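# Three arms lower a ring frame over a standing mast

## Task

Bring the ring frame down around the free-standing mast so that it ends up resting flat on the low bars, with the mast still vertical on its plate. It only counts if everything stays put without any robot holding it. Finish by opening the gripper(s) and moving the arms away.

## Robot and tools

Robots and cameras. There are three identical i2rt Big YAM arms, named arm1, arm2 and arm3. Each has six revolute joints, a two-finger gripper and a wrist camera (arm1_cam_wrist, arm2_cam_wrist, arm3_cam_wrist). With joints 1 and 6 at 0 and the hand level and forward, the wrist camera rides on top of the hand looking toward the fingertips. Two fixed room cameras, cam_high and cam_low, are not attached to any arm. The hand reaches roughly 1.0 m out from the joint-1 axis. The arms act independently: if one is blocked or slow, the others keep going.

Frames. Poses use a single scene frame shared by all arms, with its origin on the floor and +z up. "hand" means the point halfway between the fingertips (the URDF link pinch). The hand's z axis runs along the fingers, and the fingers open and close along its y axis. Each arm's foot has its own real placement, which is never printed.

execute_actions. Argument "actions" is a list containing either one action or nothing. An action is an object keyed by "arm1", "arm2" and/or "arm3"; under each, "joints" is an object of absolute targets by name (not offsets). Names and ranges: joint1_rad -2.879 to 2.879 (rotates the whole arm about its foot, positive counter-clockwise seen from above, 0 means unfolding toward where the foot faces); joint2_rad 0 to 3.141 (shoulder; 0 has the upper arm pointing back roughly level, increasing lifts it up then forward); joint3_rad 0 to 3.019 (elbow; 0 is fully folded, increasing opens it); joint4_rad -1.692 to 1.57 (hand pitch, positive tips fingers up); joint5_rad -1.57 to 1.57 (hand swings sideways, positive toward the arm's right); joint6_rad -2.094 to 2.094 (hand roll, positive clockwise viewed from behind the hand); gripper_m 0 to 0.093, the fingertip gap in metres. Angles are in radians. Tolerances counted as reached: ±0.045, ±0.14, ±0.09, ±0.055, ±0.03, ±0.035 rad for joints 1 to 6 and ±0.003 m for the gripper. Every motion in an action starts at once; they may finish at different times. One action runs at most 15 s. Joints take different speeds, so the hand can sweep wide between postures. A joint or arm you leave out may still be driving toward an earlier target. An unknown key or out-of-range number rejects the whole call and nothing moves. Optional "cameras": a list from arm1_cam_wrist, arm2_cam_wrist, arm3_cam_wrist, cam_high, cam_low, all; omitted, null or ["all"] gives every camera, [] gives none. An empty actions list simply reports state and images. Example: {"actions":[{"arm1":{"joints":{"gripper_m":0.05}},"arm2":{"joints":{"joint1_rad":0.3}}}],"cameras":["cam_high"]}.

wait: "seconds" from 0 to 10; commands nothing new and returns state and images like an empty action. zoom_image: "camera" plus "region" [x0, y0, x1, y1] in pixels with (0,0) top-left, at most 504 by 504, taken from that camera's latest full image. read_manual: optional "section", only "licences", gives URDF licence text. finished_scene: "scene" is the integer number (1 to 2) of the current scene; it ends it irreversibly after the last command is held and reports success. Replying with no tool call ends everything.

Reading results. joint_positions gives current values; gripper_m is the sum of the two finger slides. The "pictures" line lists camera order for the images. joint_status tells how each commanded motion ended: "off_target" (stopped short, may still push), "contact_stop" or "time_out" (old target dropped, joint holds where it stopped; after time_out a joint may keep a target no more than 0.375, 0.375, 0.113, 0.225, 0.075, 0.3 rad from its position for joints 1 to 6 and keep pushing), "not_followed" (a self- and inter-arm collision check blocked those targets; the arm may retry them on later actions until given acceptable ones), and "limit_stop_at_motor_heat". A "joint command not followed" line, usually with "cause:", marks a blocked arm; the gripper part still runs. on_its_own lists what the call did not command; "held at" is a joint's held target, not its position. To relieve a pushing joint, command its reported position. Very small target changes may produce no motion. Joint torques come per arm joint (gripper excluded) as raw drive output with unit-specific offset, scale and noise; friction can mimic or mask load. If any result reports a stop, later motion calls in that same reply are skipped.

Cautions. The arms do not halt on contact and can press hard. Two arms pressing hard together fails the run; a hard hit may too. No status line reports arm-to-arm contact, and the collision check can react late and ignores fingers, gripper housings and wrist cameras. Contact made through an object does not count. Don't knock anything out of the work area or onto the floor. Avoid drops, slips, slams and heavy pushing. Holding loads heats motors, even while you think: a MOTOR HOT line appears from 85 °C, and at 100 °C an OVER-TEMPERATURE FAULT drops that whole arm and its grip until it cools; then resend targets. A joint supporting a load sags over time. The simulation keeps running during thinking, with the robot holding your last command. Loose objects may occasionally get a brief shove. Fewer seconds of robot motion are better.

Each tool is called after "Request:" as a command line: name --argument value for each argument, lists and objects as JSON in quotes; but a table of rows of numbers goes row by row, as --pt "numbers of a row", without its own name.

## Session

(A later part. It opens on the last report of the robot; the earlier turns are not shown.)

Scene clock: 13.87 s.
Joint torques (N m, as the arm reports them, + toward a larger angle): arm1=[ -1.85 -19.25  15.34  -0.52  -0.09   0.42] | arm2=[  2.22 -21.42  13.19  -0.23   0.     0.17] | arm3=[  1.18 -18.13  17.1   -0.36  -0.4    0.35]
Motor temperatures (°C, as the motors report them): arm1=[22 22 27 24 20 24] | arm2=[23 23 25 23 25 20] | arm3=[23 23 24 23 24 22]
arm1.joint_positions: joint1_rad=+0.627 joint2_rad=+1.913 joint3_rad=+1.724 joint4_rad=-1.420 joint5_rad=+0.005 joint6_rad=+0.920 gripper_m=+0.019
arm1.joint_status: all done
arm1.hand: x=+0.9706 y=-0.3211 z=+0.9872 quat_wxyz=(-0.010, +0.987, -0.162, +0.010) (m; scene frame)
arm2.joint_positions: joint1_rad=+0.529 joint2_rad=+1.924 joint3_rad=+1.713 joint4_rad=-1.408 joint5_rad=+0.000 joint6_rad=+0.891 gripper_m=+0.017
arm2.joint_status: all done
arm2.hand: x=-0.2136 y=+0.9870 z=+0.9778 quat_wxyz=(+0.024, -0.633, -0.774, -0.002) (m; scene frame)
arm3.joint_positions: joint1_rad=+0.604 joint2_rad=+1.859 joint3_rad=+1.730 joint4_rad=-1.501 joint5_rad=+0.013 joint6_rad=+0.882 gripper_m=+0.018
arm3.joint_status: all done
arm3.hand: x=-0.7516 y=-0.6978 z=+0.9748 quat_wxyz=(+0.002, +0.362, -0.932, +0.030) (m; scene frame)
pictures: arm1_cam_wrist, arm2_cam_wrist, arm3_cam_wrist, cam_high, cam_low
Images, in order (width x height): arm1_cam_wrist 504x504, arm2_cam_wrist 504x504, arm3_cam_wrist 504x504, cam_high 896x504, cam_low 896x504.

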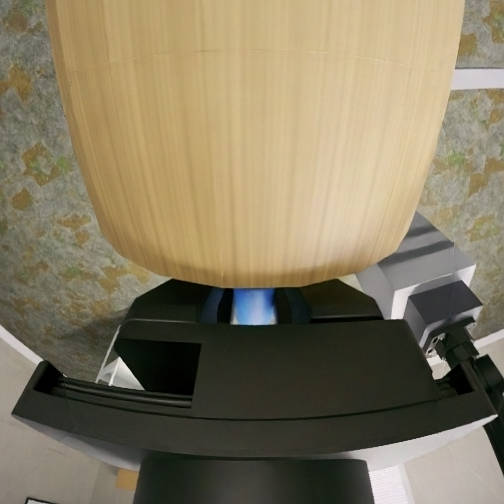

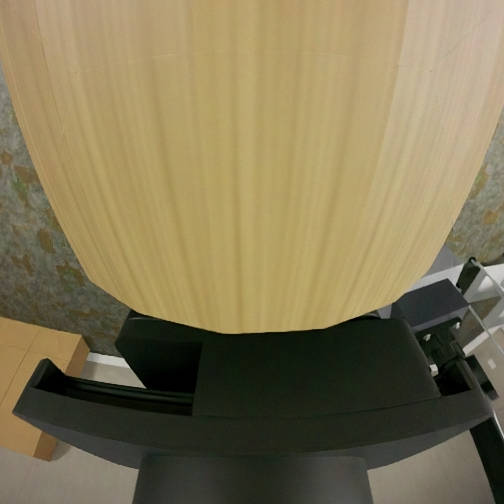

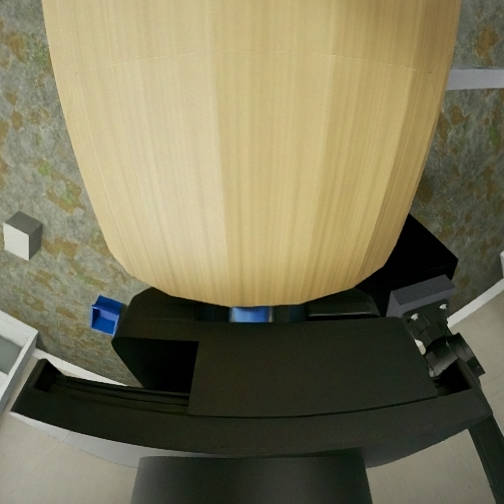

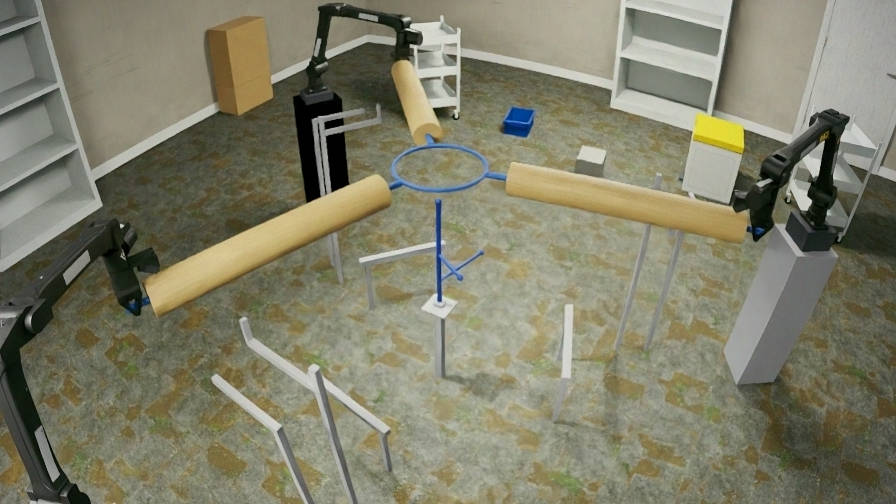

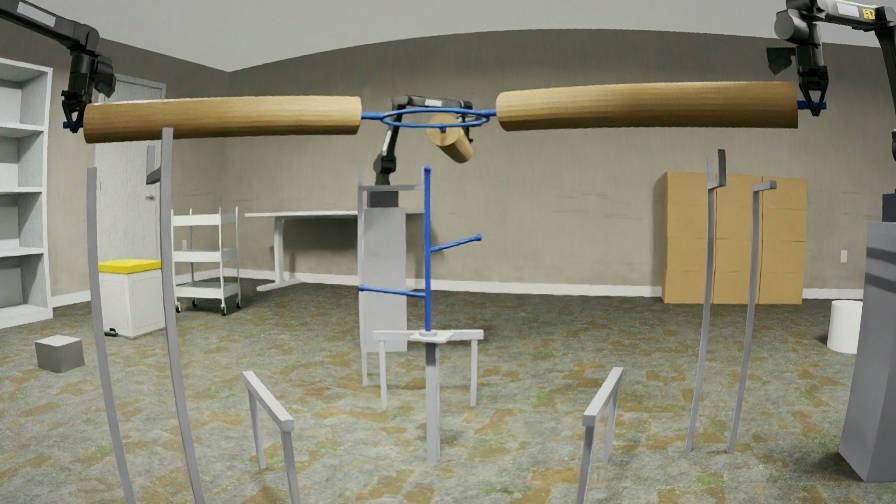

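Request:
execute_actions --actions '[{"arm1":{"joints":{"joint1_rad":0.645,"joint2_rad":1.992,"joint3_rad":1.59,"joint4_rad":-1.095,"joint6_rad":0.96}},"arm2":{"joints":{"joint1_rad":0.54,"joint2_rad":2.0,"joint3_rad":1.583,"joint4_rad":-1.075,"joint6_rad":0.915}},"arm3":{"joints":{"joint1_rad":0.64,"joint2_rad":1.907,"joint3_rad":1.56,"joint4_rad":-1.15,"joint6_rad":0.93}}}]' --cameras '["cam_low","cam_high"]'

Scene clock: 15.37 s.
Joint torques (N m, as the arm reports them, + toward a larger angle): arm1=[ -0.88 -21.55  10.18   0.54   0.02   0.36] | arm2=[  2.4  -23.3    9.42   1.31   0.19   0.05] | arm3=[  0.7  -18.86  11.81   1.24  -0.1    0.22]
Motor temperatures (°C, as the motors report them): arm1=[22 22 27 24 20 24] | arm2=[23 23 25 23 25 20] | arm3=[23 23 25 23 24 22]
arm1.joint_positions: joint1_rad=+0.634 joint2_rad=+2.041 joint3_rad=+1.568 joint4_rad=-1.104 joint5_rad=+0.004 joint6_rad=+0.940 gripper_m=+0.019
arm1.joint_status: all done
arm1.hand: x=+0.9610 y=-0.3337 z=+0.8584 quat_wxyz=(+0.002, +0.986, -0.169, -0.001) (m; scene frame)
arm2.joint_positions: joint1_rad=+0.540 joint2_rad=+2.055 joint3_rad=+1.550 joint4_rad=-1.094 joint5_rad=-0.004 joint6_rad=+0.913 gripper_m=+0.017
arm2.joint_status: all done
arm2.hand: x=-0.2025 y=+0.9910 z=+0.8451 quat_wxyz=(+0.014, -0.637, -0.770, -0.006) (m; scene frame)
arm3.joint_positions: joint1_rad=+0.625 joint2_rad=+1.953 joint3_rad=+1.537 joint4_rad=-1.175 joint5_rad=+0.006 joint6_rad=+0.914 gripper_m=+0.018
arm3.joint_status: all done
arm3.hand: x=-0.7652 y=-0.6868 z=+0.8515 quat_wxyz=(-0.001, +0.357, -0.934, +0.011) (m; scene frame)
pictures: cam_high, cam_low
Images, in order (width x height): cam_high 896x504, cam_low 896x504.

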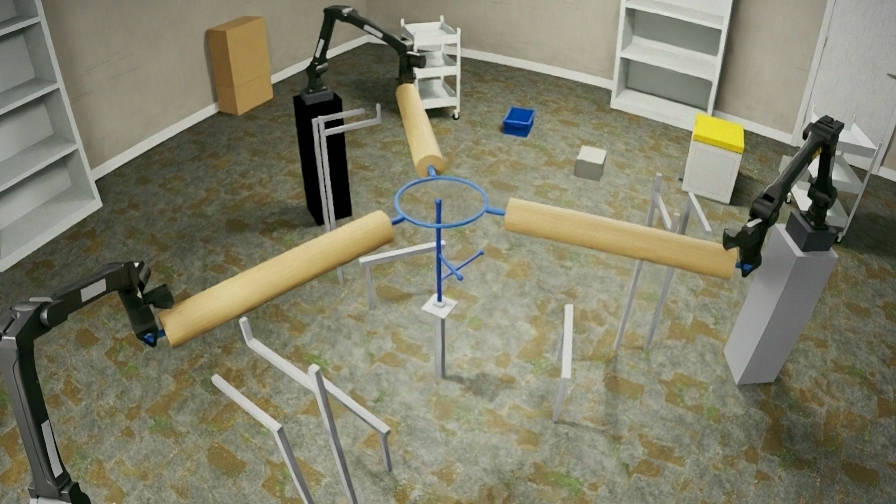

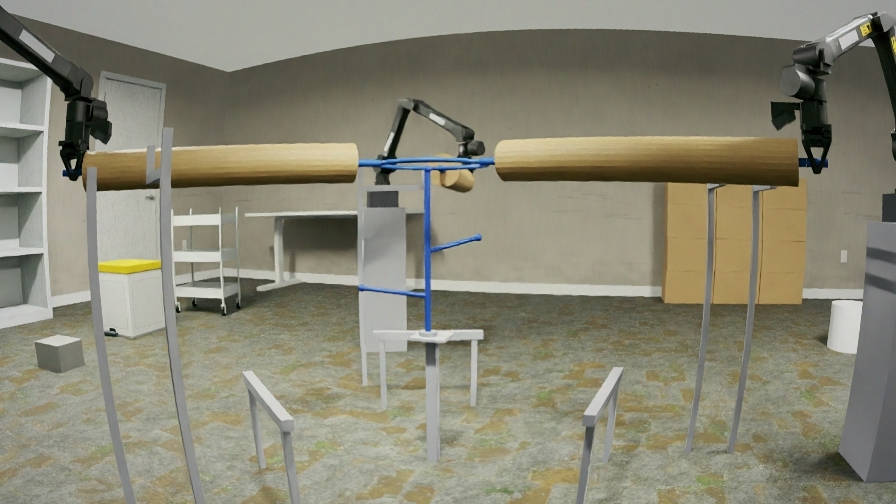

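Request:
execute_actions --actions '[{"arm1":{"joints":{"joint2_rad":2.166,"joint3_rad":1.51,"joint4_rad":-0.83}},"arm2":{"joints":{"joint2_rad":2.175,"joint3_rad":1.513,"joint4_rad":-0.81}},"arm3":{"joints":{"joint2_rad":2.066,"joint3_rad":1.445,"joint4_rad":-0.86}}}]' --cameras '[]'

Request:
execute_actions --actions '[{"arm1":{"joints":{"joint1_rad":0.595,"joint2_rad":2.17,"joint3_rad":1.32,"joint4_rad":-0.64,"joint6_rad":0.895}},"arm2":{"joints":{"joint1_rad":0.63,"joint2_rad":2.29,"joint3_rad":1.58,"joint4_rad":-0.75,"joint6_rad":1.005}},"arm3":{"joints":{"joint1_rad":0.562,"joint2_rad":2.24,"joint3_rad":1.64,"joint4_rad":-0.865,"joint6_rad":0.84}}}]' --cameras '["cam_low","cam_high"]'

Request:
zoom_image --camera "cam_high" --region '[340, 170, 560, 370]'

Request:
zoom_image --camera "cam_low" --region '[330, 150, 550, 350]'

Scene clock: 16.80 s.
Joint torques (N m, as the arm reports them, + toward a larger angle): arm1=[ -1.03 -22.33   8.57   0.68  -0.2    0.27] | arm2=[  2.2  -24.58   7.95   1.29   0.3    0.02] | arm3=[  0.3  -20.    10.     1.09  -0.12   0.16]
Motor temperatures (°C, as the motors report them): arm1=[22 22 27 24 20 24] | arm2=[23 23 26 23 25 20] | arm3=[23 23 25 23 24 22]
arm1.joint_positions: joint1_rad=+0.635 joint2_rad=+2.216 joint3_rad=+1.494 joint4_rad=-0.837 joint5_rad=+0.007 joint6_rad=+0.945 gripper_m=+0.018
arm1.joint_status: all done
arm1.hand: x=+0.9597 y=-0.3354 z=+0.7344 quat_wxyz=(+0.007, +0.985, -0.171, -0.008) (m; scene frame)
arm2.joint_positions: joint1_rad=+0.540 joint2_rad=+2.234 joint3_rad=+1.486 joint4_rad=-0.827 joint5_rad=-0.007 joint6_rad=+0.916 gripper_m=+0.017
arm2.joint_status: all done
arm2.hand: x=-0.1993 y=+0.9923 z=+0.7229 quat_wxyz=(+0.003, -0.638, -0.770, -0.010) (m; scene frame)
arm3.joint_positions: joint1_rad=+0.629 joint2_rad=+2.115 joint3_rad=+1.428 joint4_rad=-0.880 joint5_rad=+0.007 joint6_rad=+0.919 gripper_m=+0.018
arm3.joint_status: all done
arm3.hand: x=-0.7672 y=-0.6852 z=+0.7262 quat_wxyz=(-0.005, +0.356, -0.934, -0.001) (m; scene frame)
pictures: none
No camera images: the call's "cameras" was empty. Leave "cameras" out to get every camera's image.

Scene clock: 17.80 s.
Joint torques (N m, as the arm reports them, + toward a larger angle): arm1=[ -1.8  -20.17   8.02   0.99  -0.05   0.17] | arm2=[  2.86 -22.94   9.89   1.31   0.22   0.04] | arm3=[ -0.21 -20.27  13.79   0.26   0.21  -0.02]
Motor temperatures (°C, as the motors report them): arm1=[22 22 27 24 20 24] | arm2=[23 23 26 23 25 20] | arm3=[23 23 25 23 24 22]
arm1.joint_positions: joint1_rad=+0.595 joint2_rad=+2.216 joint3_rad=+1.295 joint4_rad=-0.654 joint5_rad=+0.004 joint6_rad=+0.896 gripper_m=+0.018
arm1.joint_status: all done
arm1.hand: x=+0.9967 y=-0.2852 z=+0.6822 quat_wxyz=(+0.002, +0.986, -0.166, -0.002) (m; scene frame)
arm2.joint_positions: joint1_rad=+0.631 joint2_rad=+2.327 joint3_rad=+1.525 joint4_rad=-0.769 joint5_rad=-0.004 joint6_rad=+1.003 gripper_m=+0.017
arm2.joint_status: all done
arm2.hand: x=-0.1689 y=+1.0374 z=+0.6811 quat_wxyz=(+0.000, -0.637, -0.771, -0.009) (m; scene frame)
arm3.joint_positions: joint1_rad=+0.561 joint2_rad=+2.277 joint3_rad=+1.577 joint4_rad=-0.868 joint5_rad=+0.001 joint6_rad=+0.843 gripper_m=+0.018
arm3.joint_status: all done
arm3.hand: x=-0.7295 y=-0.6437 z=+0.6776 quat_wxyz=(-0.002, +0.360, -0.933, -0.001) (m; scene frame)
pictures: cam_high, cam_low
Images, in order (width x height): cam_high 896x504, cam_low 896x504.

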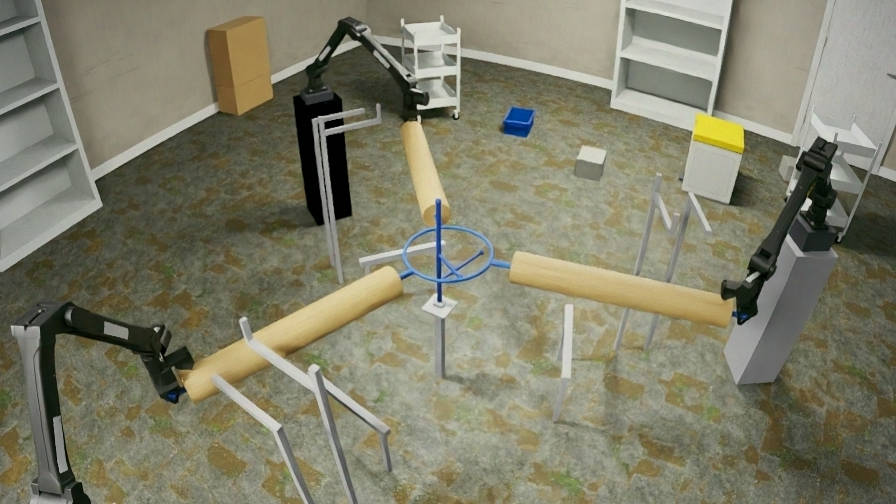

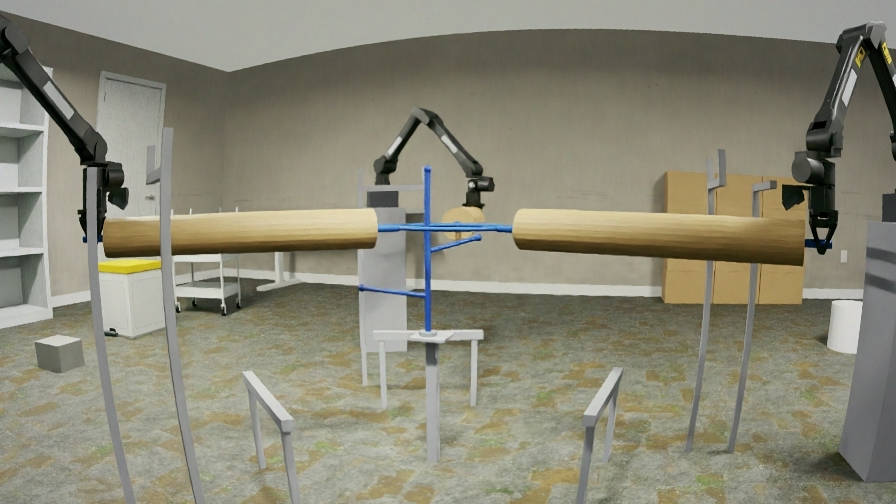

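Region (340, 170, 560, 370) of cam_high's 896x504 image, scaled by 2.291, with more detail than that image has; it fills the top 458 rows of this view, and the rest is white.

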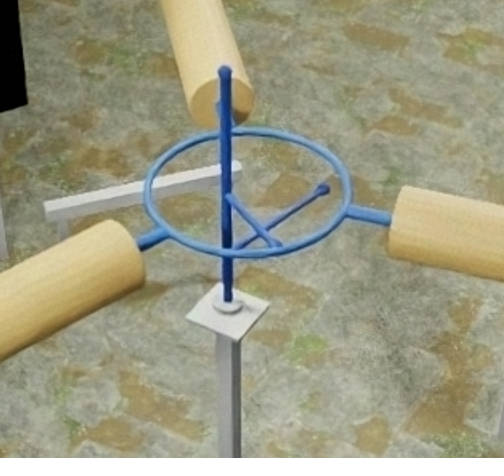

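Region (330, 150, 550, 350) of cam_low's 896x504 image, scaled by 2.291, with more detail than that image has; it fills the top 458 rows of this view, and the rest is white.

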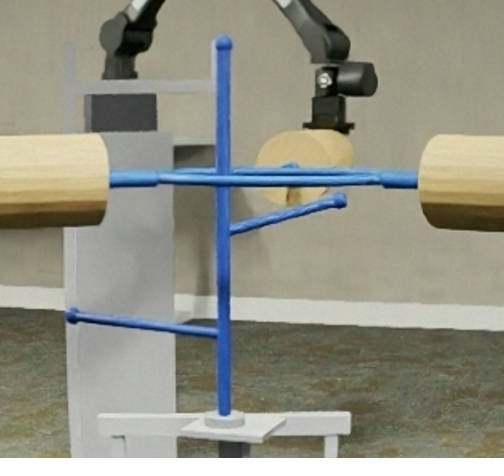

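Request:
execute_actions --actions '[{"arm1":{"joints":{"joint2_rad":2.40,"joint3_rad":1.405,"joint4_rad":-0.478}},"arm2":{"joints":{"joint2_rad":2.51,"joint3_rad":1.66,"joint4_rad":-0.612}},"arm3":{"joints":{"joint2_rad":2.44,"joint3_rad":1.69,"joint4_rad":-0.705}}}]' --cameras '["cam_low","cam_high"]'

Request:
zoom_image --camera "cam_low" --region '[330, 150, 550, 350]'

Scene clock: 19.47 s.
Joint torques (N m, as the arm reports them, + toward a larger angle): arm1=[ -0.93 -20.76   8.78   0.7   -0.01   0.09] | arm2=[  1.26 -25.53   8.32   0.85   0.16  -0.01] | arm3=[ -0.72 -21.8   12.38   0.32  -0.1   -0.05]
Motor temperatures (°C, as the motors report them): arm1=[22 22 27 24 20 24] | arm2=[23 24 26 23 25 20] | arm3=[23 24 25 23 24 22]
arm1.joint_positions: joint1_rad=+0.595 joint2_rad=+2.439 joint3_rad=+1.355 joint4_rad=-0.485 joint5_rad=+0.002 joint6_rad=+0.898 gripper_m=+0.018
arm1.joint_status: all done
arm1.hand: x=+0.9966 y=-0.2862 z=+0.5798 quat_wxyz=(+0.005, +0.986, -0.167, -0.003) (m; scene frame)
arm2.joint_positions: joint1_rad=+0.634 joint2_rad=+2.563 joint3_rad=+1.614 joint4_rad=-0.619 joint5_rad=-0.002 joint6_rad=+1.007 gripper_m=+0.017
arm2.joint_status: all done
arm2.hand: x=-0.1649 y=+1.0391 z=+0.5665 quat_wxyz=(-0.001, -0.638, -0.770, -0.009) (m; scene frame)
arm3.joint_positions: joint1_rad=+0.564 joint2_rad=+2.484 joint3_rad=+1.629 joint4_rad=-0.712 joint5_rad=+0.006 joint6_rad=+0.847 gripper_m=+0.018
arm3.joint_status: all done
arm3.hand: x=-0.7305 y=-0.6411 z=+0.5693 quat_wxyz=(-0.004, +0.360, -0.933, -0.001) (m; scene frame)
pictures: cam_high, cam_low
Images, in order (width x height): cam_high 896x504, cam_low 896x504.

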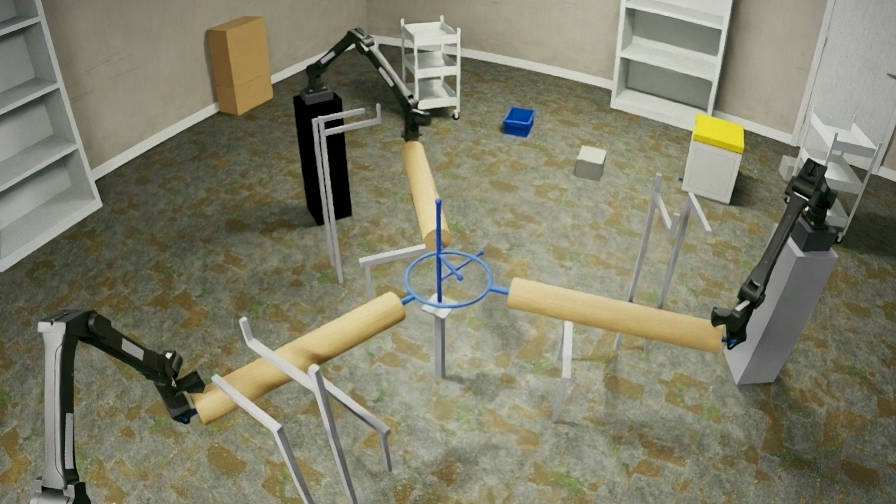

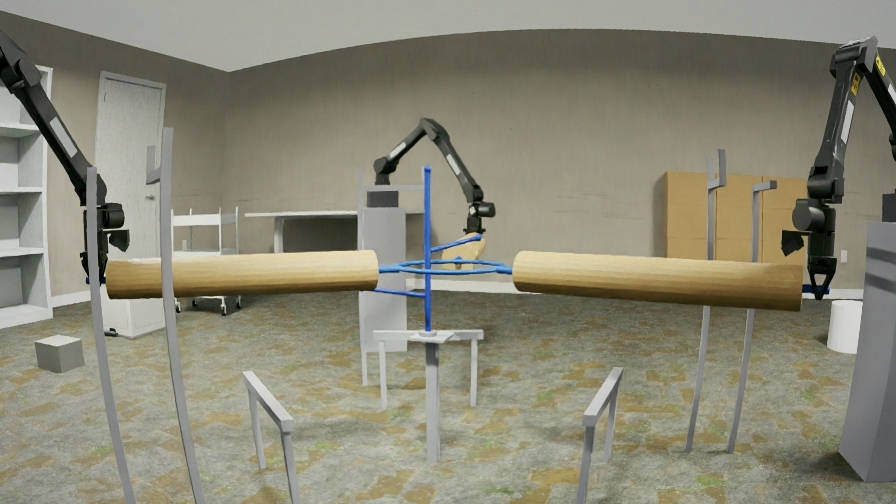

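Region (330, 150, 550, 350) of cam_low's 896x504 image, scaled by 2.291, with more detail than that image has; it fills the top 458 rows of this view, and the rest is white.

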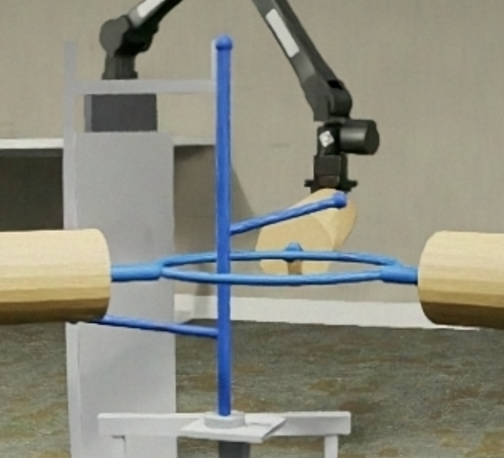

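Request:
execute_actions --actions '[{"arm1":{"joints":{"joint1_rad":0.565,"joint2_rad":2.51,"joint3_rad":1.68,"joint4_rad":-0.655,"joint6_rad":0.868}},"arm2":{"joints":{"joint1_rad":0.54,"joint2_rad":2.43,"joint3_rad":1.44,"joint4_rad":-0.485,"joint6_rad":0.905}},"arm3":{"joints":{"joint1_rad":0.69,"joint2_rad":2.41,"joint3_rad":1.59,"joint4_rad":-0.66,"joint6_rad":0.98}}}]' --cameras '[]'

Request:
execute_actions --actions '[{"arm1":{"joints":{"joint1_rad":0.542,"joint2_rad":2.64,"joint3_rad":2.01,"joint4_rad":-0.842,"joint6_rad":0.845}},"arm2":{"joints":{"joint1_rad":0.44,"joint2_rad":2.378,"joint3_rad":1.27,"joint4_rad":-0.373,"joint6_rad":0.803}},"arm3":{"joints":{"joint1_rad":0.81,"joint2_rad":2.395,"joint3_rad":1.55,"joint4_rad":-0.635,"joint6_rad":1.10}}}]' --cameras '["cam_low","cam_high"]'

Request:
zoom_image --camera "cam_high" --region '[340, 170, 560, 370]'

Request:
zoom_image --camera "cam_low" --region '[330, 150, 550, 350]'

Scene clock: 20.97 s.
Joint torques (N m, as the arm reports them, + toward a larger angle): arm1=[ -1.72 -21.11   9.58   0.31   0.18  -0.02] | arm2=[  2.   -23.6    5.76   1.15   0.24  -0.29] | arm3=[ -1.16 -21.44   8.36   1.17  -0.26  -0.16]
Motor temperatures (°C, as the motors report them): arm1=[22 22 27 24 20 24] | arm2=[23 24 26 23 25 20] | arm3=[23 24 25 23 24 22]
arm1.joint_positions: joint1_rad=+0.572 joint2_rad=+2.522 joint3_rad=+1.638 joint4_rad=-0.655 joint5_rad=-0.001 joint6_rad=+0.886 gripper_m=+0.018
arm1.joint_status: all done
arm1.hand: x=+0.9166 y=-0.3202 z=+0.5951 quat_wxyz=(+0.016, +0.985, -0.173, -0.014) (m; scene frame)
arm2.joint_positions: joint1_rad=+0.550 joint2_rad=+2.482 joint3_rad=+1.416 joint4_rad=-0.499 joint5_rad=-0.006 joint6_rad=+0.932 gripper_m=+0.017
arm2.joint_status: all done
arm2.hand: x=-0.2303 y=+1.0159 z=+0.5699 quat_wxyz=(-0.002, -0.641, -0.768, -0.011) (m; scene frame)
arm3.joint_positions: joint1_rad=+0.700 joint2_rad=+2.456 joint3_rad=+1.576 joint4_rad=-0.681 joint5_rad=+0.009 joint6_rad=+0.995 gripper_m=+0.018
arm3.joint_status: all done
arm3.hand: x=-0.8113 y=-0.6583 z=+0.5723 quat_wxyz=(-0.006, +0.354, -0.935, -0.004) (m; scene frame)
pictures: none
No camera images: the call's "cameras" was empty. Leave "cameras" out to get every camera's image.

Scene clock: 22.03 s.
Joint torques (N m, as the arm reports them, + toward a larger angle): arm1=[ -0.83 -22.99  12.15   0.3    0.19   0.08] | arm2=[  1.6  -21.62   5.02   1.17   0.2   -0.24] | arm3=[ -0.99 -21.39   8.37   0.99  -0.35  -0.06]
Motor temperatures (°C, as the motors report them): arm1=[22 22 27 24 20 24] | arm2=[23 24 26 23 25 20] | arm3=[23 24 25 23 24 22]
arm1.joint_positions: joint1_rad=+0.545 joint2_rad=+2.652 joint3_rad=+1.948 joint4_rad=-0.836 joint5_rad=-0.002 joint6_rad=+0.854 gripper_m=+0.018
arm1.joint_status: all done
arm1.hand: x=+0.8496 y=-0.3384 z=+0.5972 quat_wxyz=(+0.016, +0.985, -0.170, -0.013) (m; scene frame)
arm2.joint_positions: joint1_rad=+0.446 joint2_rad=+2.429 joint3_rad=+1.246 joint4_rad=-0.388 joint5_rad=-0.005 joint6_rad=+0.826 gripper_m=+0.017
arm2.joint_status: all done
arm2.hand: x=-0.3017 y=+0.9934 z=+0.5678 quat_wxyz=(+0.000, -0.640, -0.768, -0.010) (m; scene frame)
arm3.joint_positions: joint1_rad=+0.815 joint2_rad=+2.441 joint3_rad=+1.532 joint4_rad=-0.652 joint5_rad=+0.012 joint6_rad=+1.107 gripper_m=+0.018
arm3.joint_status: all done
arm3.hand: x=-0.8762 y=-0.6830 z=+0.5703 quat_wxyz=(-0.007, +0.356, -0.935, -0.004) (m; scene frame)
pictures: cam_high, cam_low
Images, in order (width x height): cam_high 896x504, cam_low 896x504.

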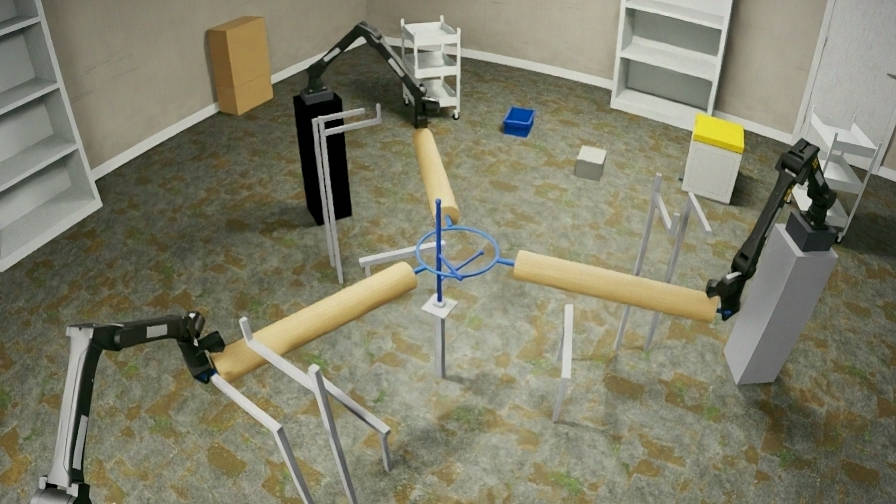

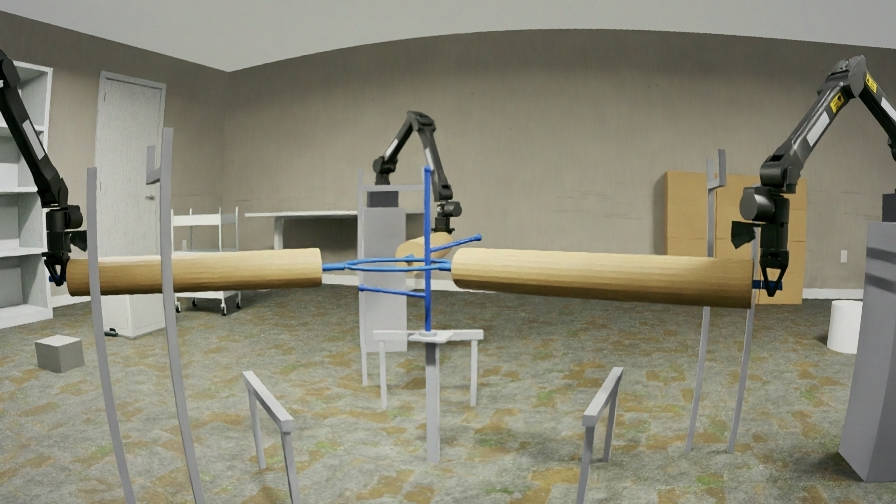

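Region (340, 170, 560, 370) of cam_high's 896x504 image, scaled by 2.291, with more detail than that image has; it fills the top 458 rows of this view, and the rest is white.

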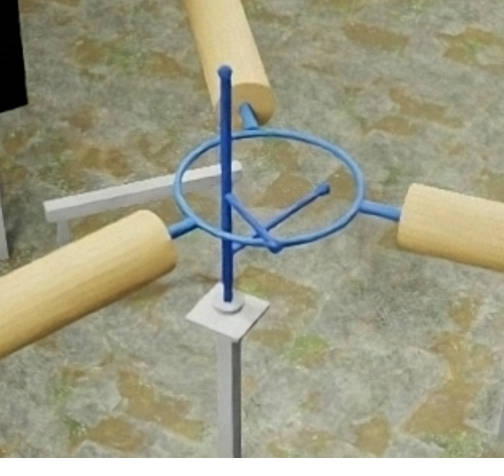

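Region (330, 150, 550, 350) of cam_low's 896x504 image, scaled by 2.291, with more detail than that image has; it fills the top 458 rows of this view, and the rest is white.

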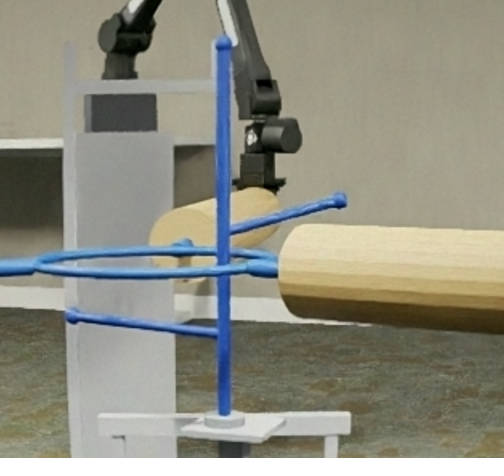

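Request:
execute_actions --actions '[{"arm1":{"joints":{"joint1_rad":0.525,"joint2_rad":2.89,"joint3_rad":2.185,"joint4_rad":-0.765,"joint6_rad":0.83}},"arm2":{"joints":{"joint1_rad":0.46,"joint2_rad":2.645,"joint3_rad":1.415,"joint4_rad":-0.245,"joint6_rad":0.825}},"arm3":{"joints":{"joint1_rad":0.80,"joint2_rad":2.65,"joint3_rad":1.74,"joint4_rad":-0.553,"joint6_rad":1.085}}}]' --cameras '["cam_low","cam_high"]'

Request:
zoom_image --camera "cam_low" --region '[330, 150, 550, 350]'

Scene clock: 23.67 s.
Joint torques (N m, as the arm reports them, + toward a larger angle): arm1=[ -2.03 -25.6   11.39   0.41  -0.08   0.13] | arm2=[  1.87 -21.78   4.68   1.37   0.19  -0.11] | arm3=[ -0.09 -22.47  10.7    0.2   -0.08  -0.03]
Motor temperatures (°C, as the motors report them): arm1=[22 23 28 24 20 24] | arm2=[23 24 25 23 25 20] | arm3=[23 24 25 23 24 22]
arm1.joint_positions: joint1_rad=+0.527 joint2_rad=+2.930 joint3_rad=+2.125 joint4_rad=-0.764 joint5_rad=+0.005 joint6_rad=+0.832 gripper_m=+0.018
arm1.joint_status: all done
arm1.hand: x=+0.8562 y=-0.3208 z=+0.4634 quat_wxyz=(+0.004, +0.986, -0.168, -0.004) (m; scene frame)
arm2.joint_positions: joint1_rad=+0.462 joint2_rad=+2.691 joint3_rad=+1.383 joint4_rad=-0.264 joint5_rad=-0.004 joint6_rad=+0.836 gripper_m=+0.017
arm2.joint_status: all done
arm2.hand: x=-0.3021 y=+1.0047 z=+0.4599 quat_wxyz=(+0.001, -0.638, -0.770, -0.009) (m; scene frame)
arm3.joint_positions: joint1_rad=+0.798 joint2_rad=+2.695 joint3_rad=+1.686 joint4_rad=-0.559 joint5_rad=+0.006 joint6_rad=+1.085 gripper_m=+0.018
arm3.joint_status: all done
arm3.hand: x=-0.8684 y=-0.6762 z=+0.4584 quat_wxyz=(-0.004, +0.358, -0.934, -0.001) (m; scene frame)
pictures: cam_high, cam_low
Images, in order (width x height): cam_high 896x504, cam_low 896x504.

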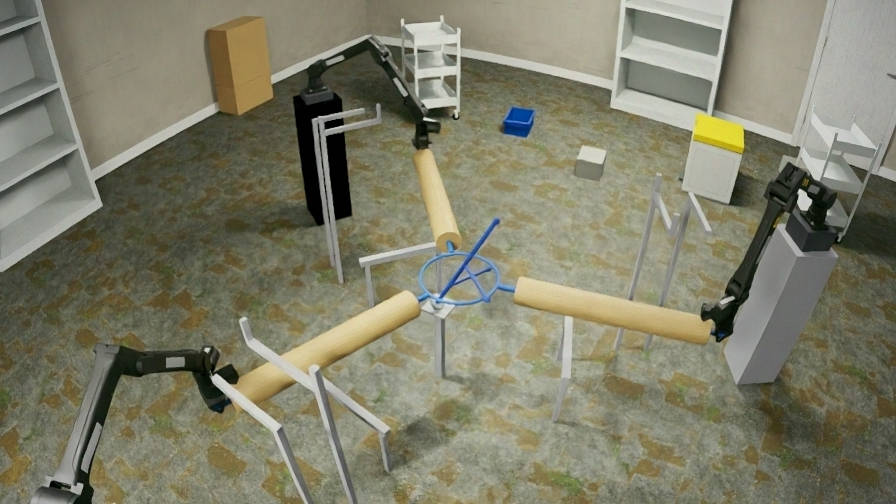

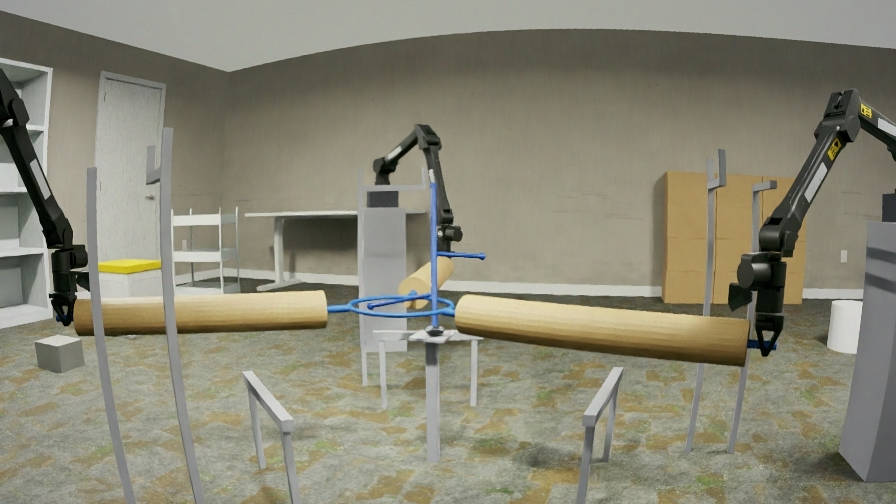

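Region (330, 150, 550, 350) of cam_low's 896x504 image, scaled by 2.291, with more detail than that image has; it fills the top 458 rows of this view, and the rest is white.

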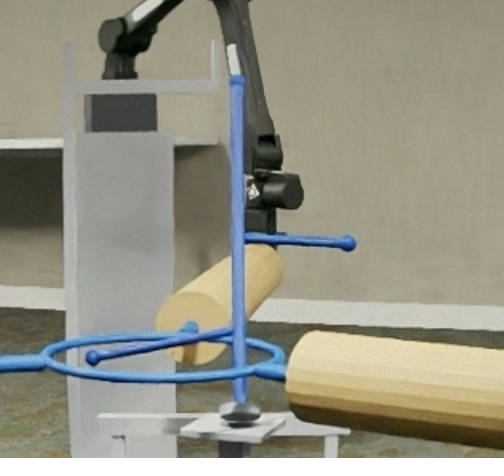

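The mast is tipping.

Request:
execute_actions --actions '[]' --cameras '["cam_low","cam_high"]'

Request:
zoom_image --camera "cam_high" --region '[370, 170, 630, 400]'

Scene clock: 23.73 s.
Joint torques (N m, as the arm reports them, + toward a larger angle): arm1=[ -1.91 -25.79  11.27   0.39  -0.12   0.08] | arm2=[  1.71 -22.35   4.63   1.38   0.19  -0.12] | arm3=[ -0.01 -22.8   10.9    0.36  -0.07  -0.01]
Motor temperatures (°C, as the motors report them): arm1=[22 23 28 24 20 24] | arm2=[23 24 25 23 25 20] | arm3=[23 24 25 23 24 22]
arm1.joint_positions: joint1_rad=+0.527 joint2_rad=+2.930 joint3_rad=+2.125 joint4_rad=-0.764 joint5_rad=+0.005 joint6_rad=+0.832 gripper_m=+0.018
arm1.joint_status: all done
arm1.hand: x=+0.8562 y=-0.3208 z=+0.4634 quat_wxyz=(+0.004, +0.986, -0.168, -0.004) (m; scene frame)
arm2.joint_positions: joint1_rad=+0.462 joint2_rad=+2.691 joint3_rad=+1.383 joint4_rad=-0.264 joint5_rad=-0.004 joint6_rad=+0.836 gripper_m=+0.017
arm2.joint_status: all done
arm2.hand: x=-0.3021 y=+1.0047 z=+0.4599 quat_wxyz=(+0.001, -0.638, -0.770, -0.009) (m; scene frame)
arm3.joint_positions: joint1_rad=+0.798 joint2_rad=+2.695 joint3_rad=+1.686 joint4_rad=-0.559 joint5_rad=+0.006 joint6_rad=+1.085 gripper_m=+0.018
arm3.joint_status: all done
arm3.hand: x=-0.8684 y=-0.6762 z=+0.4584 quat_wxyz=(-0.004, +0.358, -0.934, -0.001) (m; scene frame)
pictures: cam_high, cam_low
Images, in order (width x height): cam_high 896x504, cam_low 896x504.

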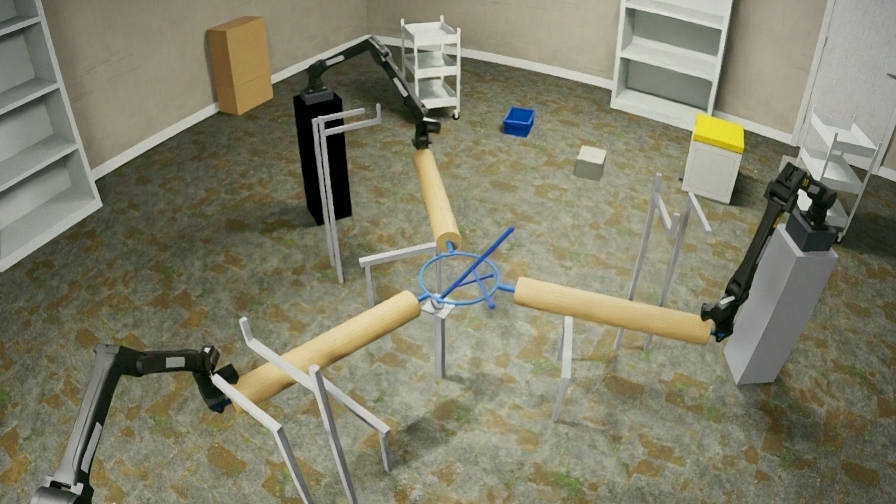

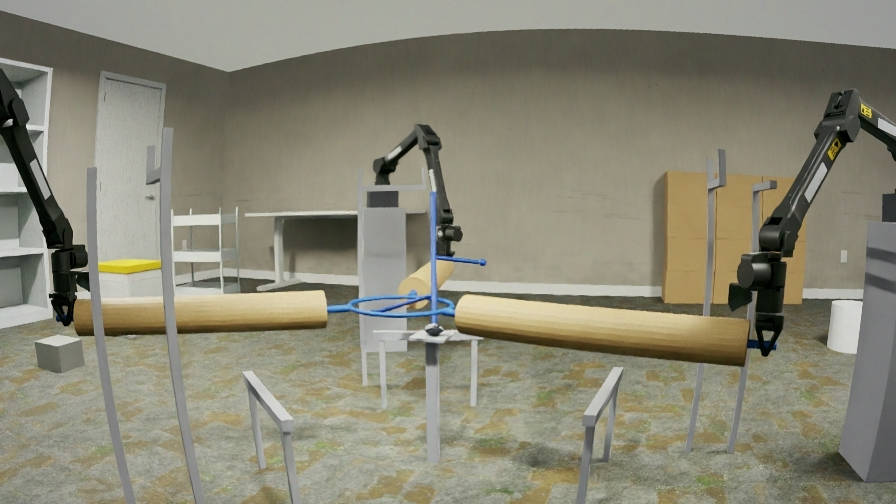

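Region (370, 170, 630, 400) of cam_high's 896x504 image, scaled by 1.938, with more detail than that image has; it fills the top 446 rows of this view, and the rest is white.

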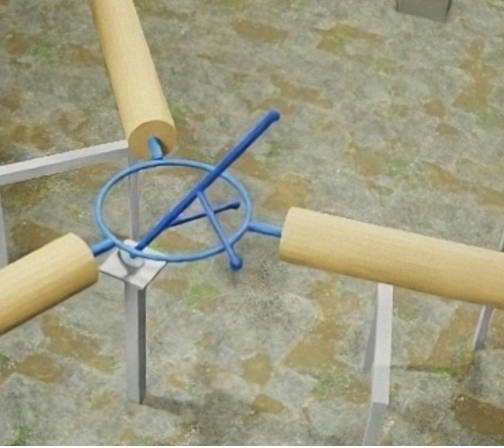

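Raise the ring to catch it.

Request:
execute_actions --actions '[{"arm1":{"joints":{"joint1_rad":0.542,"joint2_rad":2.64,"joint3_rad":1.99,"joint4_rad":-0.842,"joint6_rad":0.845}},"arm2":{"joints":{"joint1_rad":0.44,"joint2_rad":2.378,"joint3_rad":1.27,"joint4_rad":-0.39,"joint6_rad":0.803}},"arm3":{"joints":{"joint1_rad":0.81,"joint2_rad":2.395,"joint3_rad":1.55,"joint4_rad":-0.65,"joint6_rad":1.10}}}]' --cameras '["cam_low","cam_high"]'

Request:
zoom_image --camera "cam_high" --region '[370, 170, 630, 400]'

Request:
zoom_image --camera "cam_low" --region '[330, 170, 550, 370]'

Scene clock: 25.10 s.
Joint torques (N m, as the arm reports them, + toward a larger angle): arm1=[ -2.72 -24.26   8.4    0.28   0.1   -0.09] | arm2=[  1.05 -20.33   5.19   0.53   0.25  -0.42] | arm3=[ -1.43 -19.37   8.31   0.92   0.01  -0.2 ]
Motor temperatures (°C, as the motors report them): arm1=[22 23 28 24 20 24] | arm2=[23 24 25 23 25 20] | arm3=[23 24 25 23 24 22]
arm1.joint_positions: joint1_rad=+0.554 joint2_rad=+2.670 joint3_rad=+1.978 joint4_rad=-0.842 joint5_rad=+0.001 joint6_rad=+0.869 gripper_m=+0.018
arm1.joint_status: all done
arm1.hand: x=+0.8470 y=-0.3464 z=+0.5939 quat_wxyz=(+0.017, +0.985, -0.174, -0.016) (m; scene frame)
arm2.joint_positions: joint1_rad=+0.456 joint2_rad=+2.411 joint3_rad=+1.247 joint4_rad=-0.389 joint5_rad=-0.006 joint6_rad=+0.841 gripper_m=+0.017
arm2.joint_status: joint6_rad off_target (ended at +0.841, target +0.803); the others done
arm2.hand: x=-0.2930 y=+0.9939 z=+0.5763 quat_wxyz=(-0.008, -0.642, -0.767, -0.011) (m; scene frame)
arm3.joint_positions: joint1_rad=+0.818 joint2_rad=+2.418 joint3_rad=+1.535 joint4_rad=-0.664 joint5_rad=+0.004 joint6_rad=+1.118 gripper_m=+0.018
arm3.joint_status: all done
arm3.hand: x=-0.8811 y=-0.6772 z=+0.5843 quat_wxyz=(-0.004, +0.352, -0.936, -0.012) (m; scene frame)
pictures: cam_high, cam_low
Images, in order (width x height): cam_high 896x504, cam_low 896x504.

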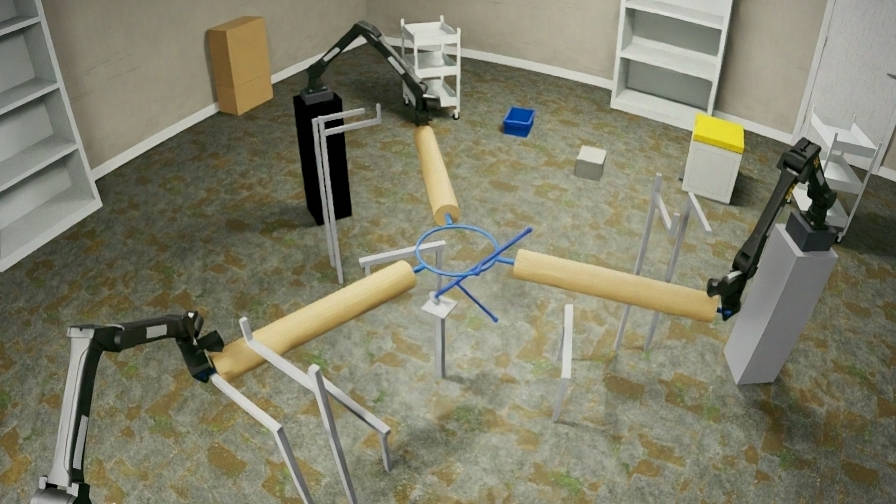

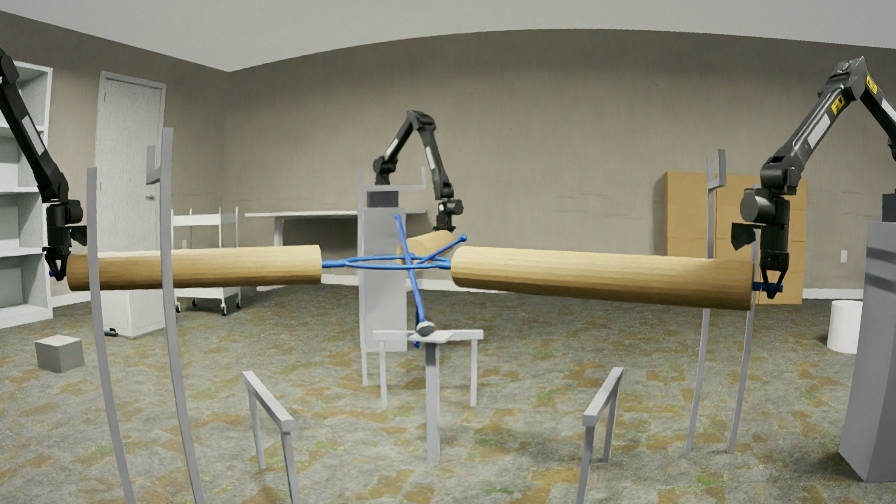

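Region (370, 170, 630, 400) of cam_high's 896x504 image, scaled by 1.938, with more detail than that image has; it fills the top 446 rows of this view, and the rest is white.

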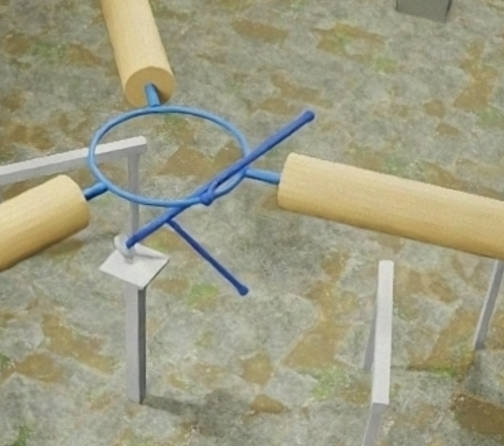

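Region (330, 170, 550, 370) of cam_low's 896x504 image, scaled by 2.291, with more detail than that image has; it fills the top 458 rows of this view, and the rest is white.

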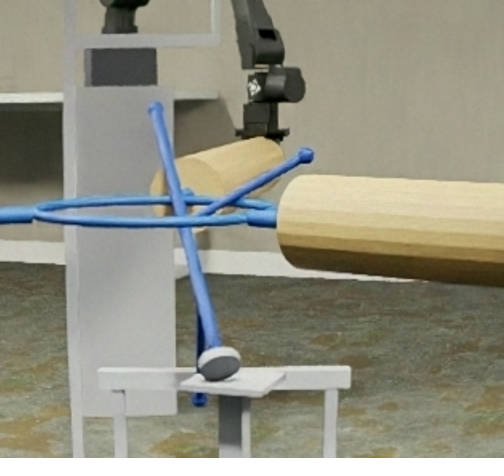

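Request:
execute_actions --actions '[]' --cameras '["cam_low","cam_high"]'

Request:
zoom_image --camera "cam_high" --region '[400, 200, 550, 340]'

Request:
zoom_image --camera "cam_low" --region '[340, 200, 500, 360]'

Scene clock: 25.20 s.
Joint torques (N m, as the arm reports them, + toward a larger angle): arm1=[ -2.12 -24.22   8.53   0.48   0.06  -0.1 ] | arm2=[  0.72 -20.3    5.03   0.48   0.26  -0.42] | arm3=[ -0.71 -20.07   8.14   0.72  -0.02  -0.16]
Motor temperatures (°C, as the motors report them): arm1=[22 23 28 24 20 24] | arm2=[23 24 25 23 25 20] | arm3=[23 24 25 23 24 22]
arm1.joint_positions: joint1_rad=+0.554 joint2_rad=+2.670 joint3_rad=+1.978 joint4_rad=-0.842 joint5_rad=+0.001 joint6_rad=+0.869 gripper_m=+0.018
arm1.joint_status: all done
arm1.hand: x=+0.8470 y=-0.3464 z=+0.5939 quat_wxyz=(+0.017, +0.985, -0.173, -0.016) (m; scene frame)
arm2.joint_positions: joint1_rad=+0.456 joint2_rad=+2.411 joint3_rad=+1.247 joint4_rad=-0.389 joint5_rad=-0.006 joint6_rad=+0.841 gripper_m=+0.017
arm2.joint_status: joint6_rad off_target (ended at +0.841, target +0.803); the others done
arm2.hand: x=-0.2930 y=+0.9939 z=+0.5763 quat_wxyz=(-0.008, -0.642, -0.767, -0.011) (m; scene frame)
arm3.joint_positions: joint1_rad=+0.818 joint2_rad=+2.418 joint3_rad=+1.535 joint4_rad=-0.664 joint5_rad=+0.004 joint6_rad=+1.118 gripper_m=+0.018
arm3.joint_status: all done
arm3.hand: x=-0.8811 y=-0.6772 z=+0.5843 quat_wxyz=(-0.004, +0.352, -0.936, -0.012) (m; scene frame)
pictures: cam_high, cam_low
Images, in order (width x height): cam_high 896x504, cam_low 896x504.

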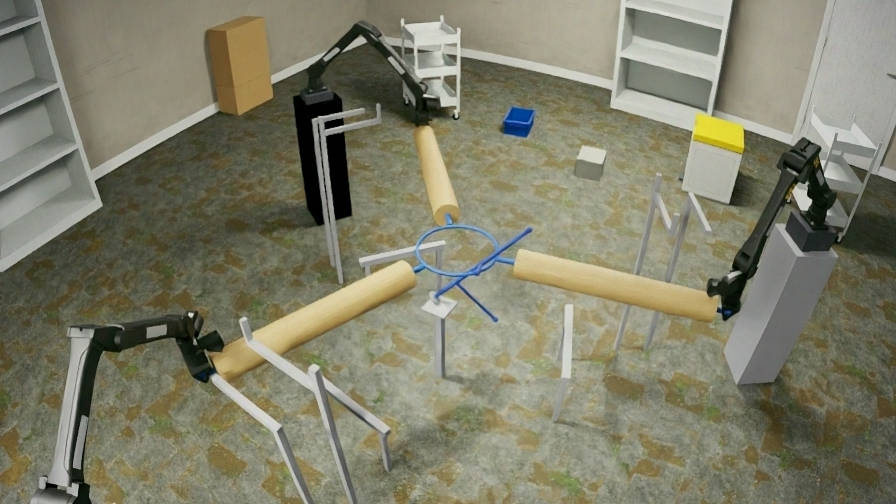

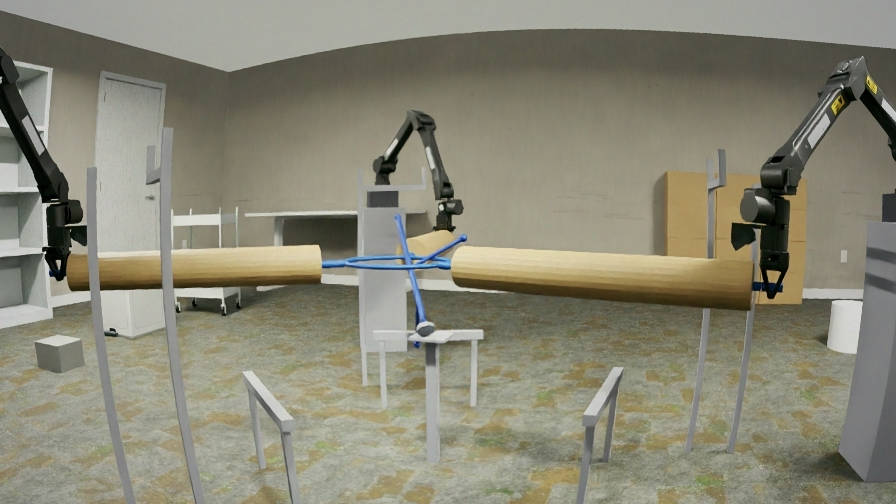

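Region (400, 200, 550, 340) of cam_high's 896x504 image, scaled by 3.360, with more detail than that image has; it fills the top 470 rows of this view, and the rest is white.

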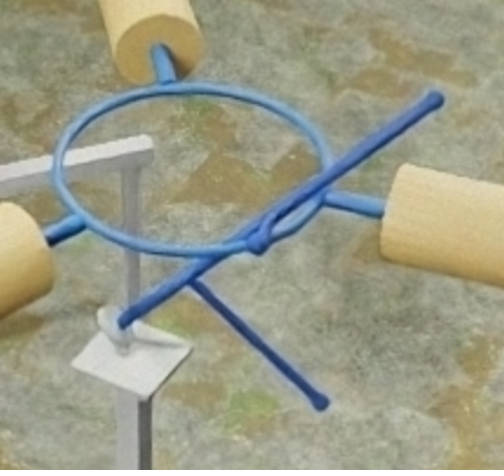

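Region (340, 200, 500, 360) of cam_low's 896x504 image, scaled by 3.150, with more detail than that image has.

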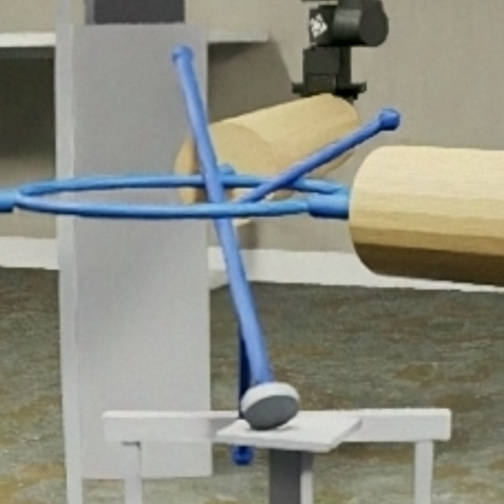

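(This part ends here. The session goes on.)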